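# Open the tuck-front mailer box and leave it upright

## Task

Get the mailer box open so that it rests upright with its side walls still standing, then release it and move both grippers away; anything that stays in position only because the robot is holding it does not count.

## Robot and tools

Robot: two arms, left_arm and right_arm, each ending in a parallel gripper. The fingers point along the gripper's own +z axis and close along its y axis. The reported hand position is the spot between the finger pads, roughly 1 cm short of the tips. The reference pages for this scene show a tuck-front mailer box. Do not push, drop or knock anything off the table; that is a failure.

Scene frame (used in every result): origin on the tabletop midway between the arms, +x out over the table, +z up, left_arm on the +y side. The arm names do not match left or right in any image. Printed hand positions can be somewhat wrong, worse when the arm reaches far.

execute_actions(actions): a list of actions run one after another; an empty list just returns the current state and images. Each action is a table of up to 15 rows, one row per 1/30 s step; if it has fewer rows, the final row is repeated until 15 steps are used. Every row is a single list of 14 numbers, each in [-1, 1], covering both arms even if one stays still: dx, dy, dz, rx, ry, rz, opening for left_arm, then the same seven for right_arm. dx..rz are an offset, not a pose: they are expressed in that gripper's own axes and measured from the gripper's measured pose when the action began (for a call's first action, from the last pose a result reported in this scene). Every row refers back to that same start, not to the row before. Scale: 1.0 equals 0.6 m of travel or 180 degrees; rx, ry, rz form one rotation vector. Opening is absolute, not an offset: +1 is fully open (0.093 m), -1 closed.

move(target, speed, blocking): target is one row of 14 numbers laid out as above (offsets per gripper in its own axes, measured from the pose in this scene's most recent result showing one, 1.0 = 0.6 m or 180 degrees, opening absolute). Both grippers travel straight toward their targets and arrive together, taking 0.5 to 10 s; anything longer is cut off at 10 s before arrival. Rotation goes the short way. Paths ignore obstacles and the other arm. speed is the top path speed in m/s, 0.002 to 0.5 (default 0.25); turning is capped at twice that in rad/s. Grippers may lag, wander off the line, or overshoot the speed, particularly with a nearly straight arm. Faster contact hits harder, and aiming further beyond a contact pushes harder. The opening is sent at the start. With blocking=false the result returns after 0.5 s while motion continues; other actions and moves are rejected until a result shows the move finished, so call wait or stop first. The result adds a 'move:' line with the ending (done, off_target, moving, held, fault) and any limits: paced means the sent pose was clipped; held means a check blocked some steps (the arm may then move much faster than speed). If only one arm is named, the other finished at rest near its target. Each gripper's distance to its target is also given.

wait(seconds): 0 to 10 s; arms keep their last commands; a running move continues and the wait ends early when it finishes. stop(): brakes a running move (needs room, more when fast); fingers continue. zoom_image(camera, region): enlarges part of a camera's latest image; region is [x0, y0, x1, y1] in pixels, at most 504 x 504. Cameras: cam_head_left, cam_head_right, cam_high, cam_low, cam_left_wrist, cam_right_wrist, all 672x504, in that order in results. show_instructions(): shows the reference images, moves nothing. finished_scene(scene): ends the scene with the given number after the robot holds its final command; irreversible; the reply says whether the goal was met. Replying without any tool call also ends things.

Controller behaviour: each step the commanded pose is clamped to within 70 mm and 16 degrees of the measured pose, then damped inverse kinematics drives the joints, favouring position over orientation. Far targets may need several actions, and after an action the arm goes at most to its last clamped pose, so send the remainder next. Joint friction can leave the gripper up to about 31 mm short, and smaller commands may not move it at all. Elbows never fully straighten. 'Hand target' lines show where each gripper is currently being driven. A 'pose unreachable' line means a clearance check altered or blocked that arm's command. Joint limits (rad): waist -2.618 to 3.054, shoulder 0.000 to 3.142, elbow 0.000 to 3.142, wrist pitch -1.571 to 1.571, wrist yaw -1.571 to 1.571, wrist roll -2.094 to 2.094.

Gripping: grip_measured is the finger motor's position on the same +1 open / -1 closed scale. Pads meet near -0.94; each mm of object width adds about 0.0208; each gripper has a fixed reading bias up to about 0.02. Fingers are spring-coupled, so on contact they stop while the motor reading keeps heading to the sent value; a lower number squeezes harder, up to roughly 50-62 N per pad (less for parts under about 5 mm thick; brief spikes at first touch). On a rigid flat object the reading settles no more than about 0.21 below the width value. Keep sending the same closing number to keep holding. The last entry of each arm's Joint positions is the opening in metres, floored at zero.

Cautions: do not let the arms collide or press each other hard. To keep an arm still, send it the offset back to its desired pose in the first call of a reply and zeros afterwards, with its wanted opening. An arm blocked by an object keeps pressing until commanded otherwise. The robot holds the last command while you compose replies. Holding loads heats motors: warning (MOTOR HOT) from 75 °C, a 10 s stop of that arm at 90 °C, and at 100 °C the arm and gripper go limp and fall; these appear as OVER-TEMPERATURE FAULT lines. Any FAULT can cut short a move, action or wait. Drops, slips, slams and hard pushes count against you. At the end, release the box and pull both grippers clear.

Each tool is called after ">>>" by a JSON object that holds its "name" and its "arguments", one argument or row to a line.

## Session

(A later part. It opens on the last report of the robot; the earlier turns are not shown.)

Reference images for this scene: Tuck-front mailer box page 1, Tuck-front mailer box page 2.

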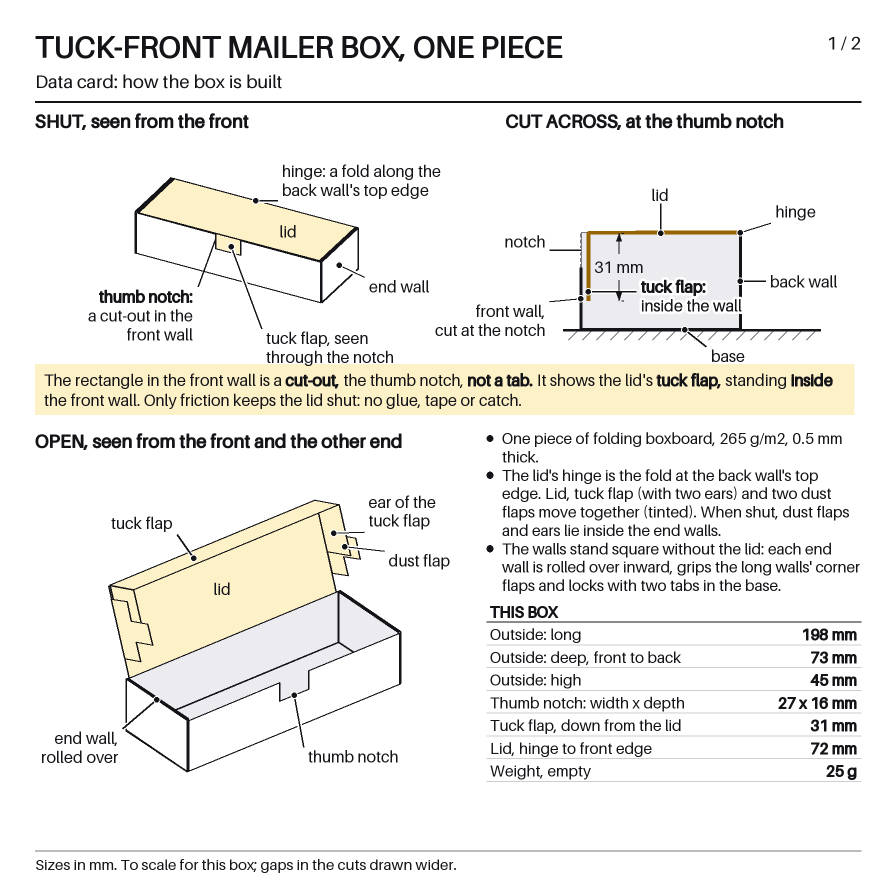

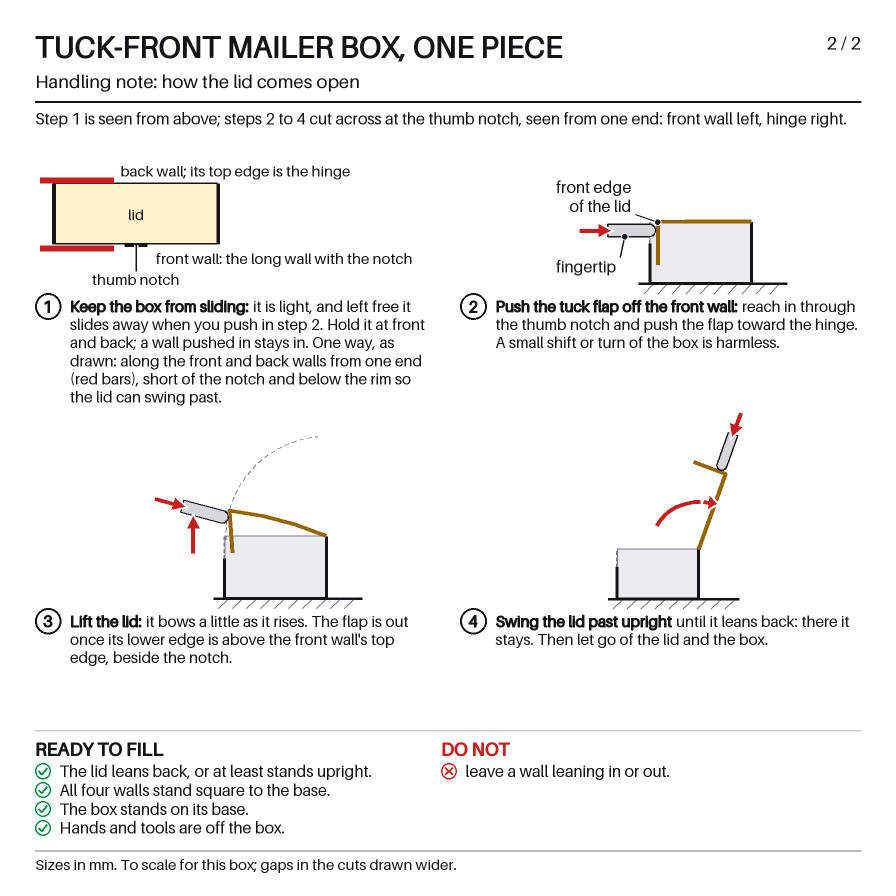

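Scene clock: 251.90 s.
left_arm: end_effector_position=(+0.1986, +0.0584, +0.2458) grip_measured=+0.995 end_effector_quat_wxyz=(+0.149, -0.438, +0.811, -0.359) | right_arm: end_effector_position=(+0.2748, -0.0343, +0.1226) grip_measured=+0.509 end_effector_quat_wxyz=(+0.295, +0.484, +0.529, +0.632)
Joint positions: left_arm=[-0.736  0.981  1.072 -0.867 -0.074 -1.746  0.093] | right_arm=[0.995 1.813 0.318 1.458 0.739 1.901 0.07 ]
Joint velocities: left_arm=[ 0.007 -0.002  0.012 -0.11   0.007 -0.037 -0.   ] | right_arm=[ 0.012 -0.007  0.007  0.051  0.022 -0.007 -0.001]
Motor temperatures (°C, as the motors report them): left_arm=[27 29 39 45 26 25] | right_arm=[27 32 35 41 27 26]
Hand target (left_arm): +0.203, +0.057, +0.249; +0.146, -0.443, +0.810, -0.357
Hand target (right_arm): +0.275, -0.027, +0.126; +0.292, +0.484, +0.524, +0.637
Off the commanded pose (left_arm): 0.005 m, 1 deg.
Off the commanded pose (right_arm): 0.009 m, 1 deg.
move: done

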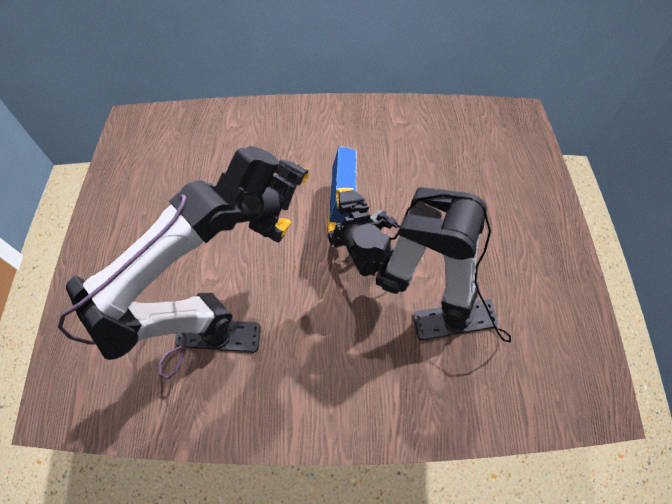

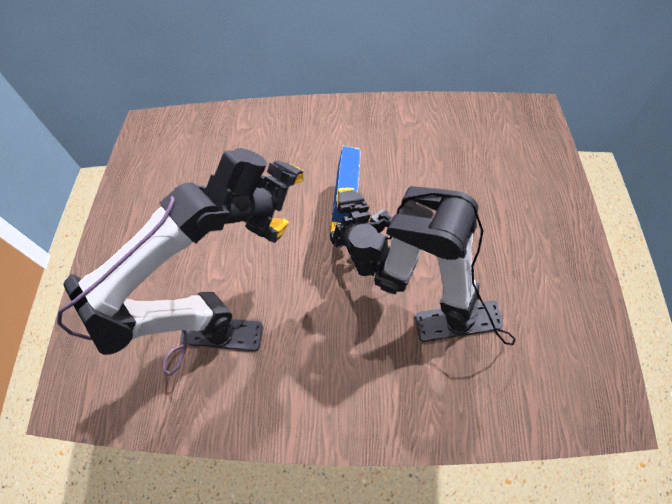

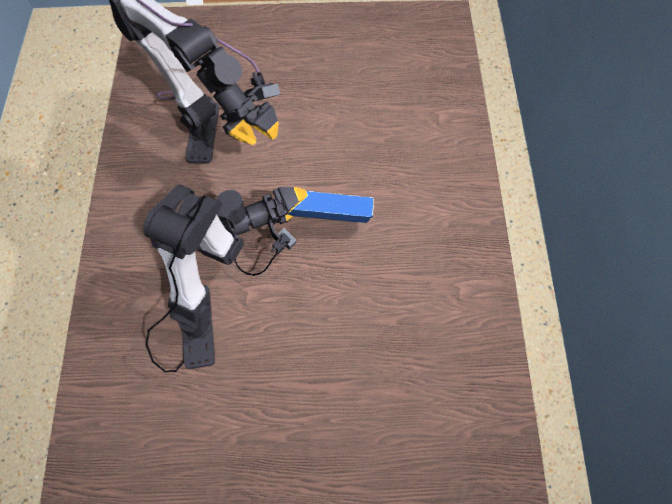

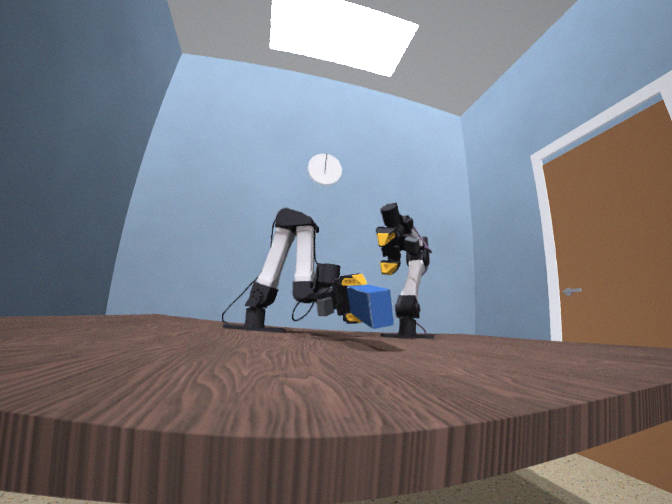

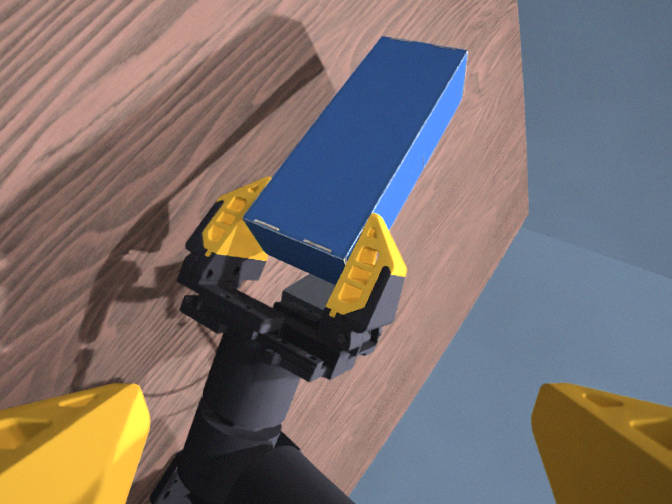

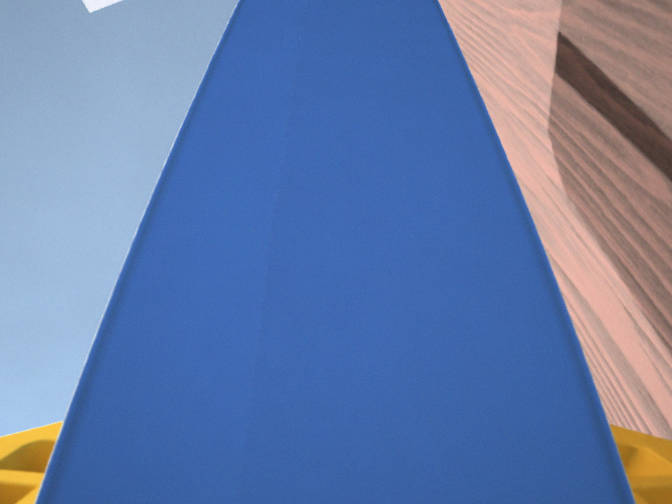

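>>> {"name": "move", "arguments": {
  "target": [0.015,-0.222,0.293,0,0,0,1,0,0,0,0,0,0,0.5],
  "speed": 0.06
}}

>>> {"name": "zoom_image", "arguments": {
  "camera": "cam_high",
  "region": [240,120,440,270]
}}

Scene clock: 259.67 s.
left_arm: end_effector_position=(+0.3608, -0.0777, +0.2191) grip_measured=+0.995 end_effector_quat_wxyz=(+0.147, -0.438, +0.812, -0.357) | right_arm: end_effector_position=(+0.2748, -0.0343, +0.1226) grip_measured=+0.509 end_effector_quat_wxyz=(+0.295, +0.484, +0.529, +0.632)
Joint positions: left_arm=[-0.686  1.77   1.597 -0.607 -0.036 -1.711  0.093] | right_arm=[0.995 1.813 0.318 1.458 0.739 1.901 0.07 ]
Joint velocities: left_arm=[ 0.007 -0.017  0.007 -0.051  0.007 -0.022 -0.   ] | right_arm=[ 0.007 -0.017 -0.007  0.007  0.007 -0.022  0.001]
Motor temperatures (°C, as the motors report them): left_arm=[27 29 40 44 26 25] | right_arm=[27 32 35 40 27 26]
Hand target (left_arm): +0.368, -0.079, +0.221; +0.148, -0.438, +0.811, -0.360
Hand target (right_arm): +0.275, -0.034, +0.123; +0.295, +0.484, +0.529, +0.632
Off the commanded pose (left_arm): 0.011 m, 0 deg.
Off the commanded pose (right_arm): 0.000 m, 0 deg.
move: off_target (left_arm)

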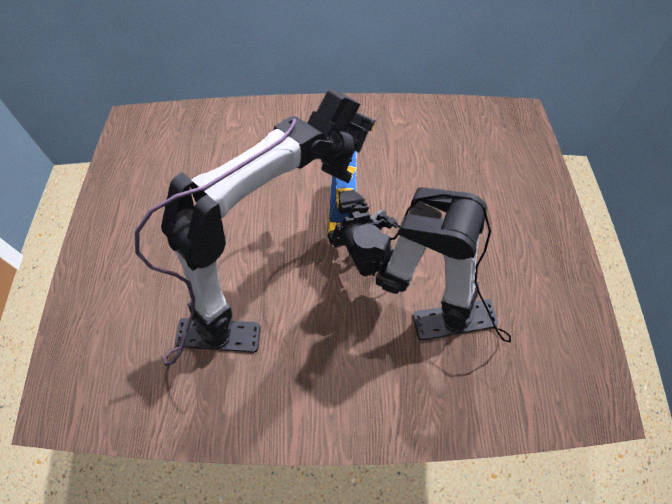

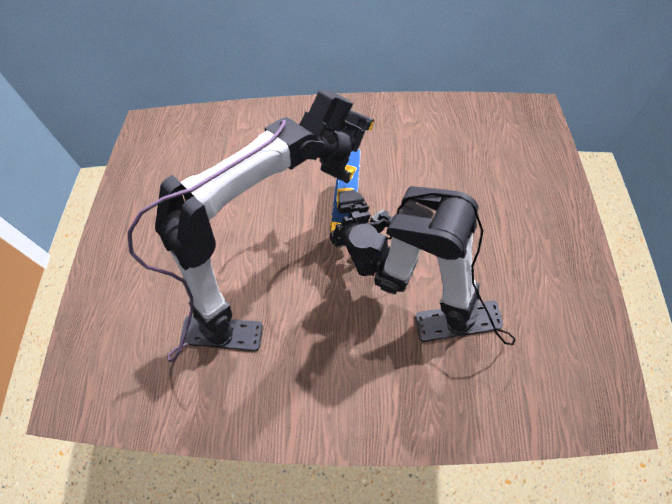

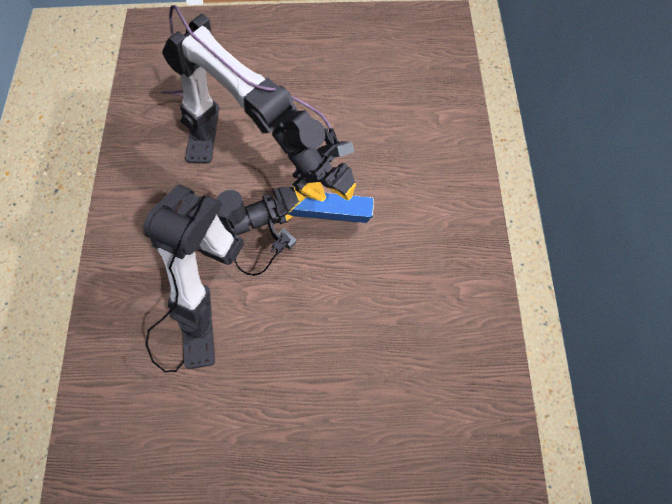

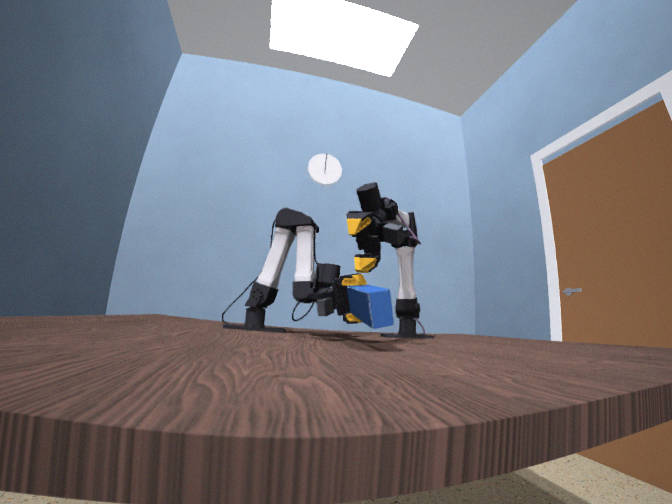

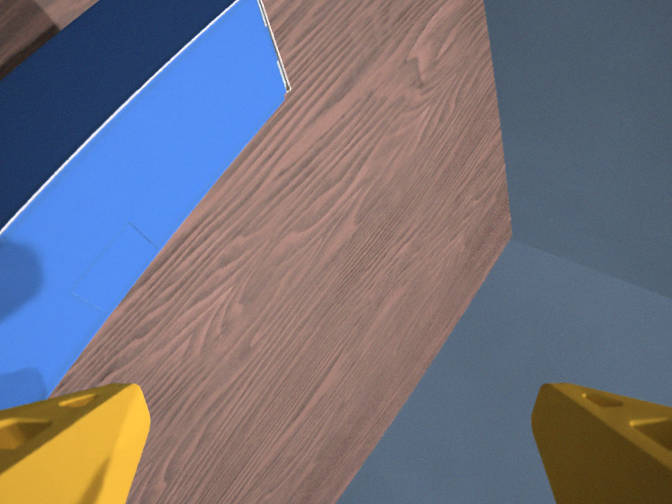

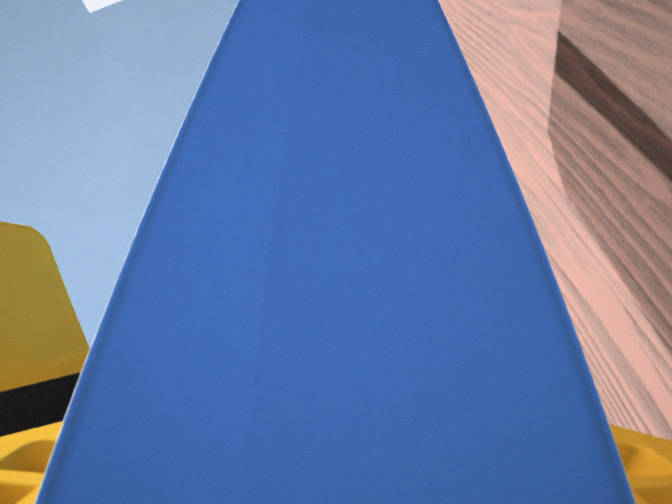

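Region (240, 120, 440, 270) of cam_high's 672x504 image, scaled by 2.520, with more detail than that image has; it fills the top 378 rows of this view, and the rest is white.

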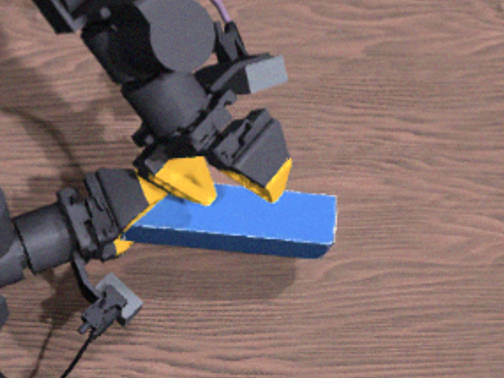

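>>> {"name": "move", "arguments": {
  "target": [-0.05,0.028,0.035,0,0,0,1,0,0,0,0,0,0,0.5],
  "speed": 0.02
}}

Scene clock: 264.47 s.
left_arm: end_effector_position=(+0.3789, -0.0611, +0.2004) grip_measured=+0.995 end_effector_quat_wxyz=(+0.149, -0.438, +0.809, -0.363) | right_arm: end_effector_position=(+0.2748, -0.0343, +0.1226) grip_measured=+0.509 end_effector_quat_wxyz=(+0.295, +0.484, +0.529, +0.632)
Joint positions: left_arm=[-0.622  1.77   1.513 -0.506  0.009 -1.668  0.093] | right_arm=[0.995 1.813 0.318 1.458 0.739 1.901 0.07 ]
Joint velocities: left_arm=[ 0.002 -0.002  0.022  0.139  0.066 -0.037 -0.   ] | right_arm=[-0.012 -0.002 -0.012  0.051 -0.022  0.007 -0.001]
Motor temperatures (°C, as the motors report them): left_arm=[27 30 41 44 26 25] | right_arm=[27 33 35 40 27 26]
Hand target (left_arm): +0.379, -0.057, +0.190; +0.146, -0.439, +0.812, -0.356
Hand target (right_arm): +0.275, -0.034, +0.123; +0.295, +0.484, +0.529, +0.632
Off the commanded pose (left_arm): 0.011 m, 1 deg.
Off the commanded pose (right_arm): 0.000 m, 0 deg.
move: off_target (left_arm)

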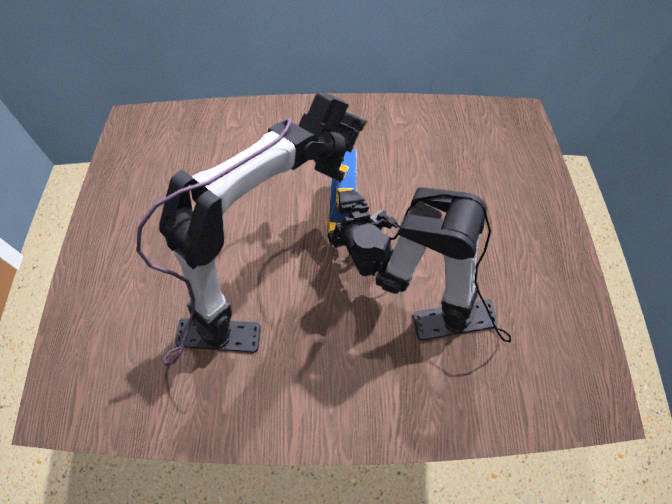

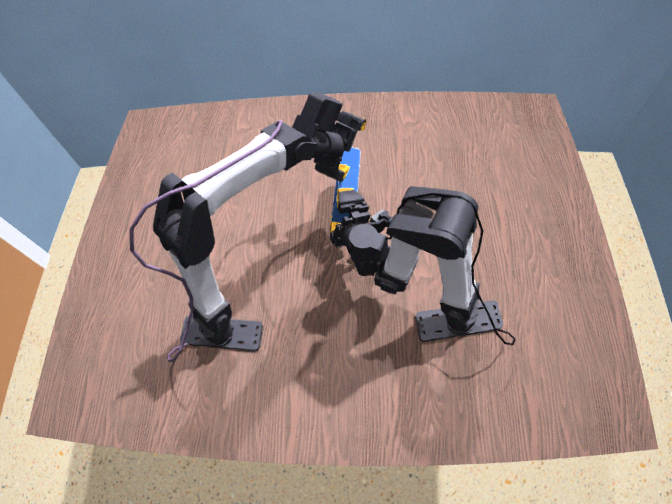

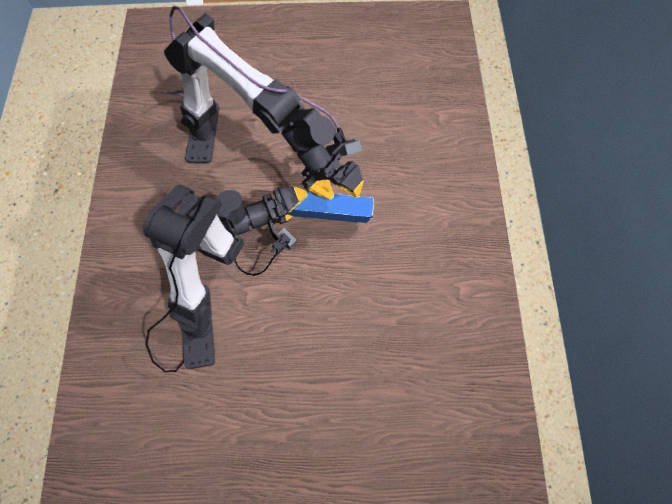

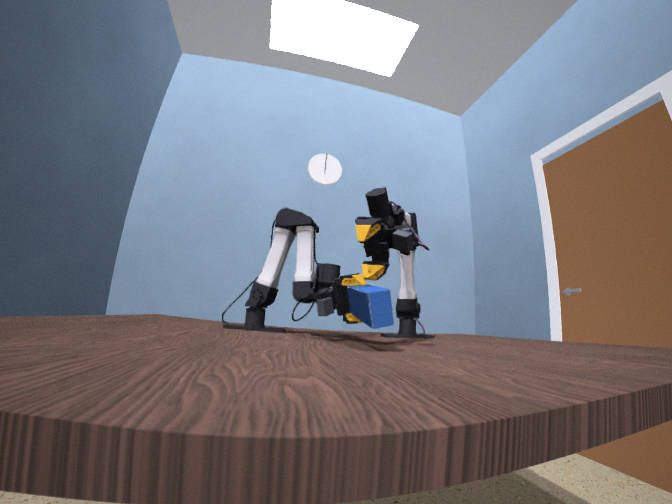

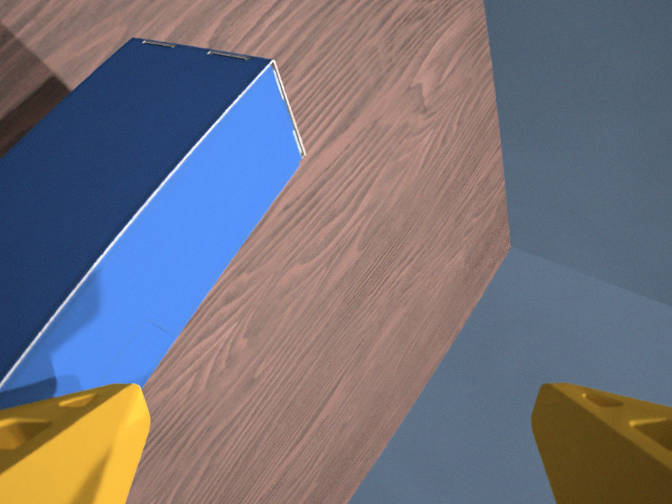

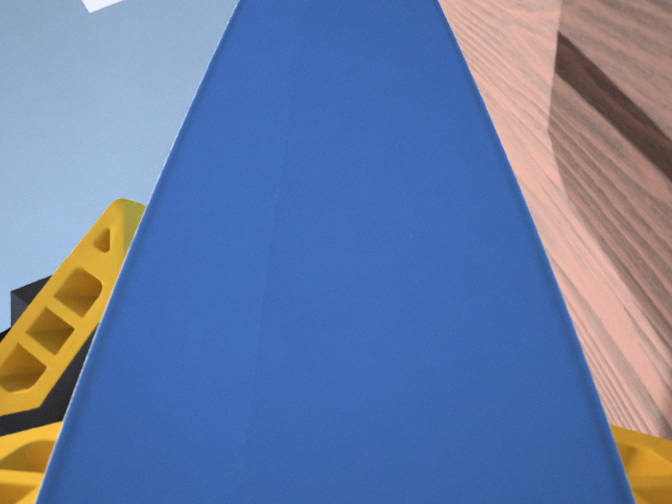

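>>> {"name": "move", "arguments": {
  "target": [-0.015,0.02,0.035,0,0,0,1,0,0,0,0,0,0,0.5],
  "speed": 0.03
}}

Scene clock: 272.10 s.
left_arm: end_effector_position=(+0.3862, -0.0627, +0.1996) grip_measured=+0.995 end_effector_quat_wxyz=(+0.157, -0.434, +0.801, -0.381) | right_arm: end_effector_position=(+0.2748, -0.0343, +0.1226) grip_measured=+0.509 end_effector_quat_wxyz=(+0.295, +0.484, +0.529, +0.632)
Joint positions: left_arm=[-0.612  1.77   1.479 -0.431  0.016 -1.663  0.093] | right_arm=[0.995 1.813 0.318 1.458 0.739 1.901 0.07 ]
Joint velocities: left_arm=[-0.017 -0.012  0.012  0.066 -0.051  0.022  0.001] | right_arm=[-0.007 -0.002  0.002 -0.007  0.066 -0.066  0.   ]
Motor temperatures (°C, as the motors report them): left_arm=[27 31 40 44 26 25] | right_arm=[27 33 34 40 27 26]
Hand target (left_arm): +0.388, -0.059, +0.177; +0.149, -0.438, +0.809, -0.363
Hand target (right_arm): +0.275, -0.034, +0.123; +0.295, +0.484, +0.529, +0.632
Off the commanded pose (left_arm): 0.023 m, 2 deg.
Off the commanded pose (right_arm): 0.000 m, 0 deg.
move: off_target (left_arm)

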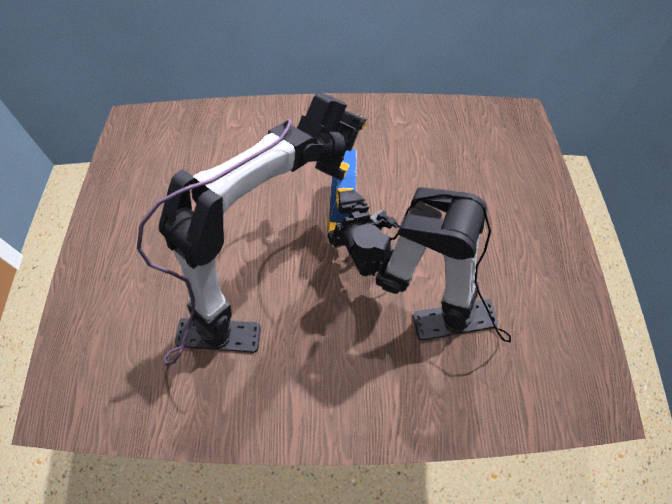

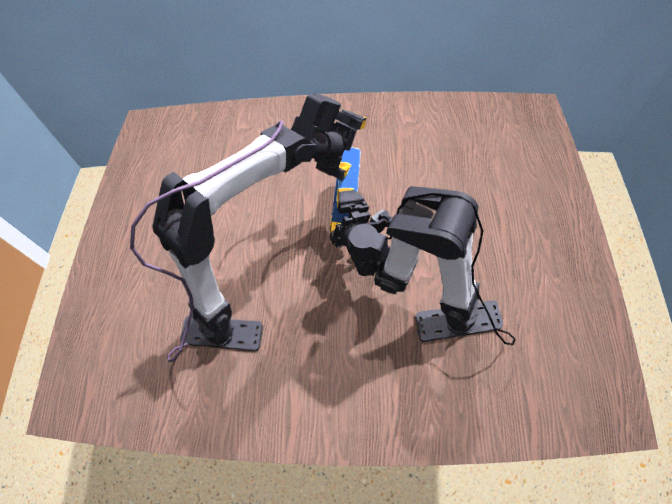

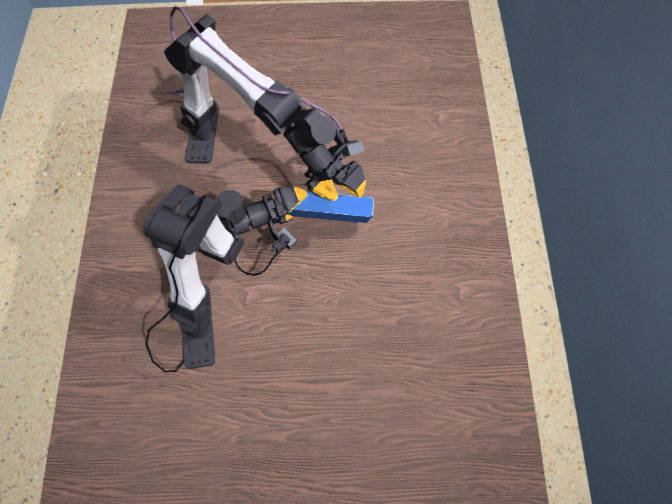

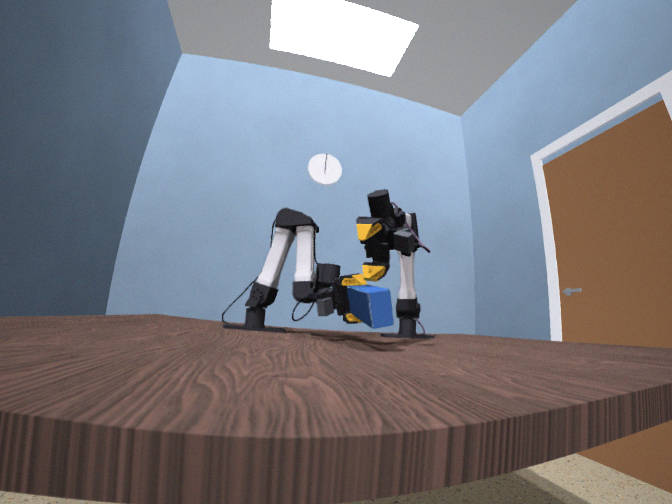

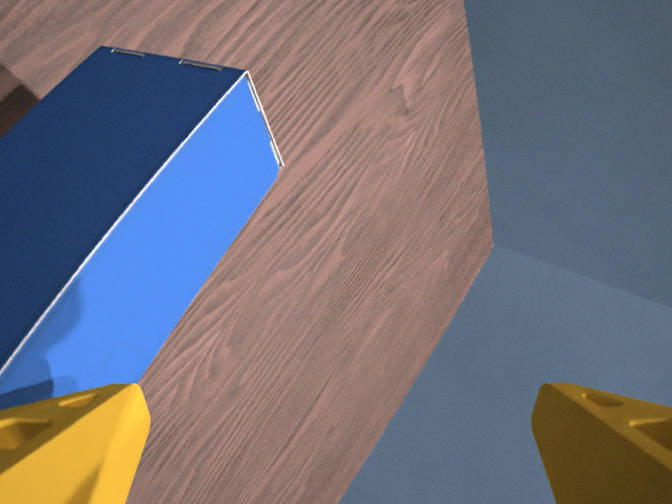

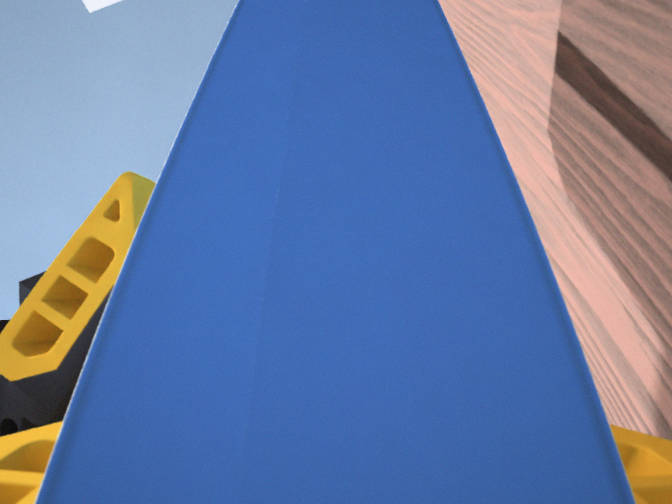

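>>> {"name": "move", "arguments": {
  "target": [-0.012,0.05,0.03,0,0,0,1,0,0,0,0,0,0,0.5],
  "speed": 0.02
}}

Scene clock: 277.43 s.
left_arm: end_effector_position=(+0.3876, -0.0638, +0.1767) grip_measured=+0.995 end_effector_quat_wxyz=(+0.162, -0.430, +0.796, -0.394) | right_arm: end_effector_position=(+0.2745, -0.0350, +0.1118) grip_measured=+0.509 end_effector_quat_wxyz=(+0.301, +0.484, +0.547, +0.613)
Joint positions: left_arm=[-0.612  1.77   1.365 -0.286  0.016 -1.662  0.093] | right_arm=[0.995 1.813 0.318 1.403 0.739 1.901 0.07 ]
Joint velocities: left_arm=[ 0.007  0.022  0.002  0.081 -0.022 -0.051 -0.001] | right_arm=[-0.002  0.002 -0.002 -0.007 -0.022 -0.095  0.001]
Motor temperatures (°C, as the motors report them): left_arm=[27 31 40 44 26 25] | right_arm=[27 34 34 41 27 26]
Hand target (left_arm): +0.384, -0.055, +0.165; +0.156, -0.434, +0.801, -0.381
Hand target (right_arm): +0.275, -0.034, +0.122; +0.295, +0.485, +0.529, +0.631
Off the commanded pose (left_arm): 0.015 m, 2 deg.
Off the commanded pose (right_arm): 0.011 m, 3 deg.
move: off_target (left_arm, right_arm)

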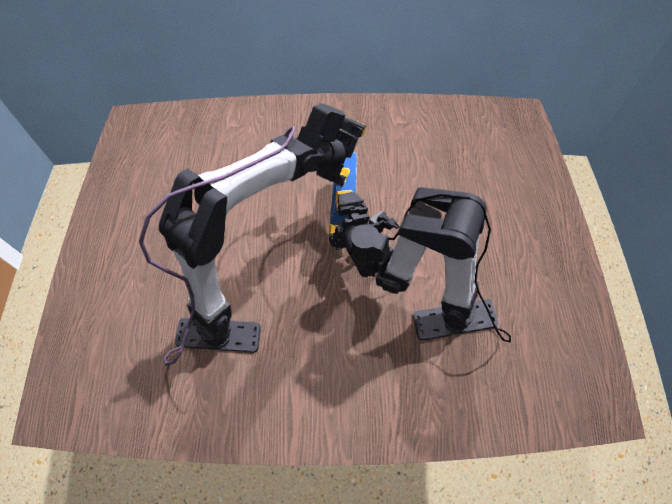

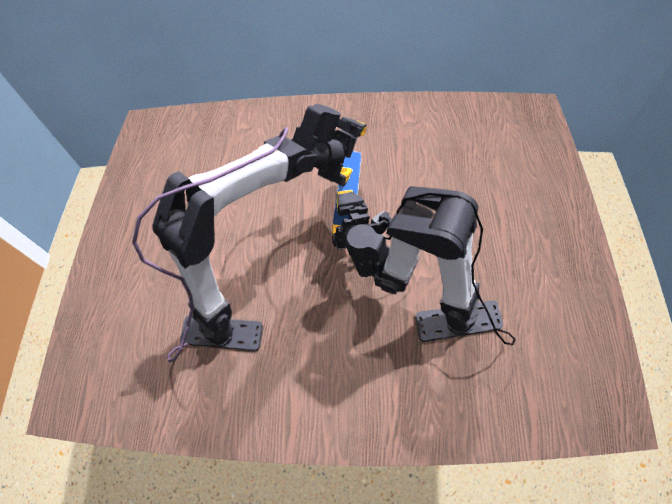

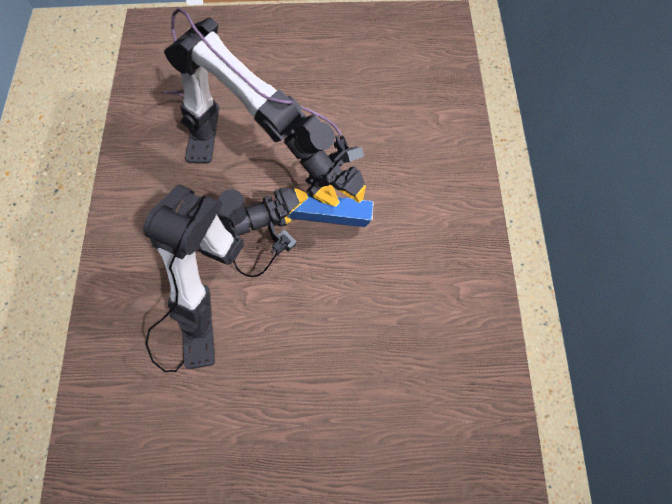

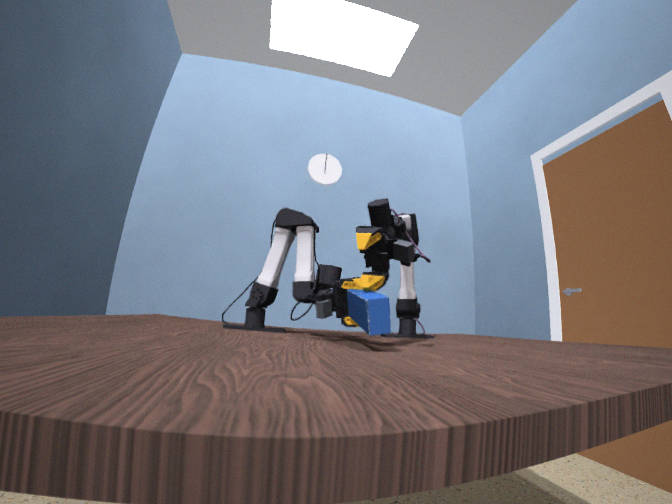

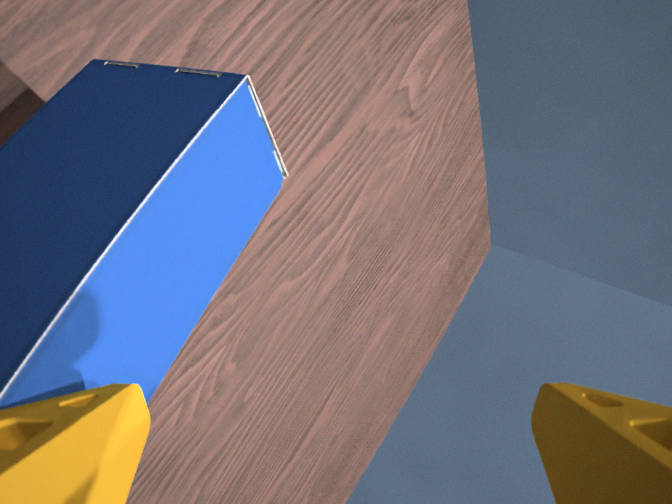

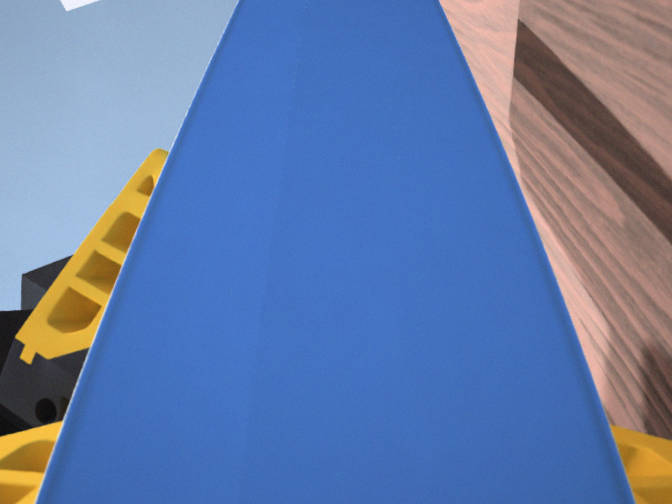

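>>> {"name": "move", "arguments": {
  "target": [0,-0.05,-0.04,-0.14,0,0,1,0,0.015,0,0,0,0,0.5],
  "speed": 0.06
}}

Scene clock: 283.87 s.
left_arm: end_effector_position=(+0.3854, -0.0647, +0.2195) grip_measured=+0.995 end_effector_quat_wxyz=(+0.070, -0.453, +0.863, -0.212) | right_arm: end_effector_position=(+0.2738, -0.0354, +0.1147) grip_measured=+0.509 end_effector_quat_wxyz=(+0.301, +0.483, +0.553, +0.608)
Joint positions: left_arm=[-0.606  2.198  2.411 -1.335  0.048 -1.635  0.093] | right_arm=[0.995 1.77  0.318 1.346 0.735 1.901 0.07 ]
Joint velocities: left_arm=[-0.012  0.002 -0.002 -0.007 -0.037 -0.037 -0.001] | right_arm=[ 0.002 -0.002 -0.012  0.037  0.051  0.095 -0.001]
Motor temperatures (°C, as the motors report them): left_arm=[27 32 40 43 26 25] | right_arm=[27 34 34 41 27 26]
Hand target (left_arm): +0.391, -0.062, +0.216; +0.068, -0.455, +0.863, -0.210
Hand target (right_arm): +0.276, -0.037, +0.120; +0.301, +0.484, +0.547, +0.613
Off the commanded pose (left_arm): 0.007 m, 1 deg.
Off the commanded pose (right_arm): 0.006 m, 1 deg.
move: done

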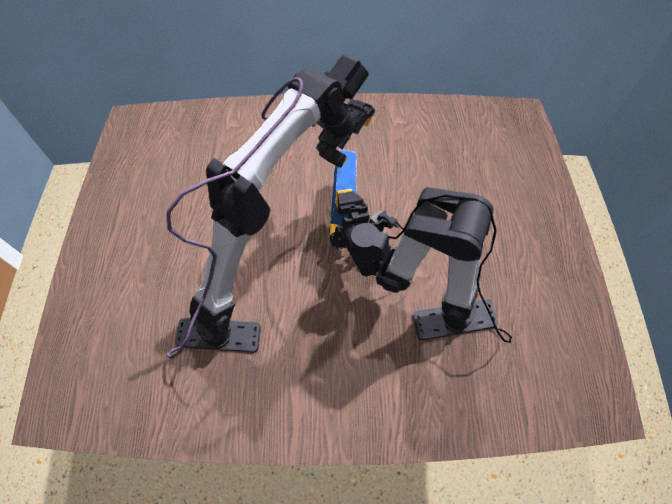

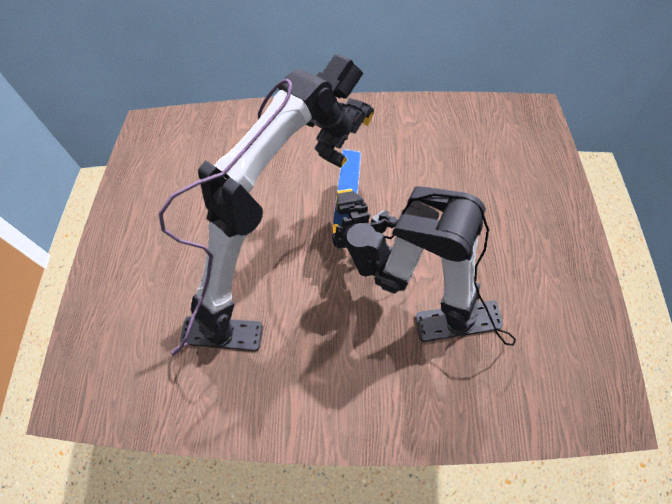

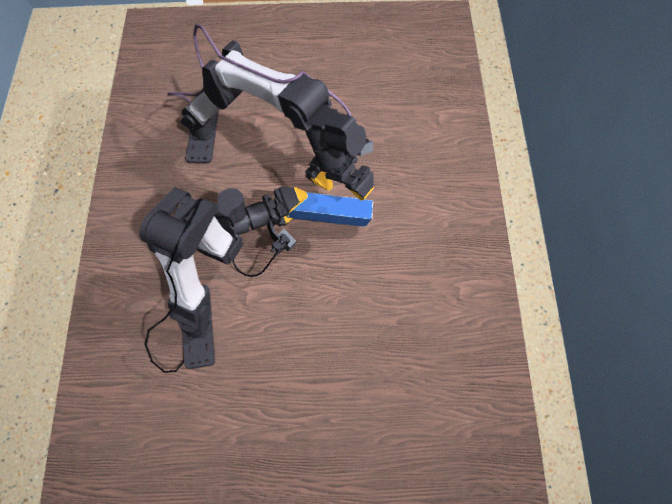

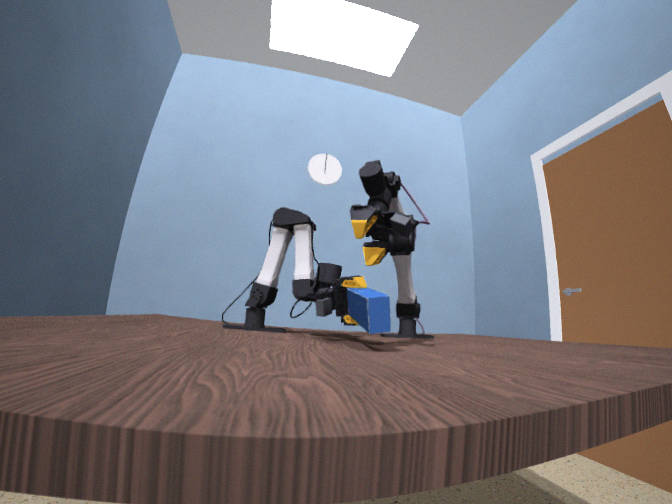

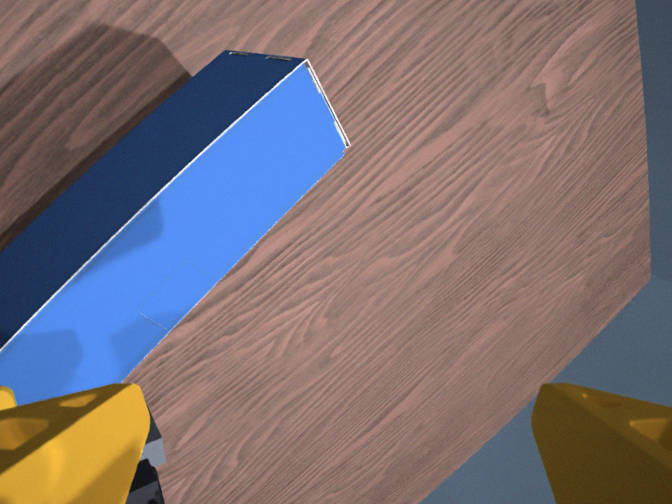

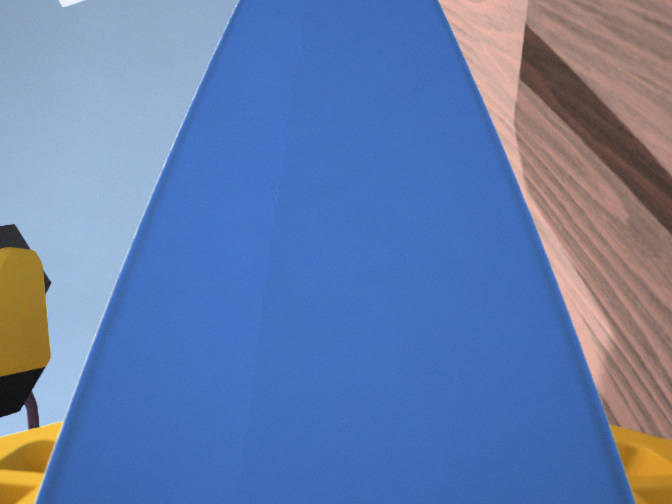

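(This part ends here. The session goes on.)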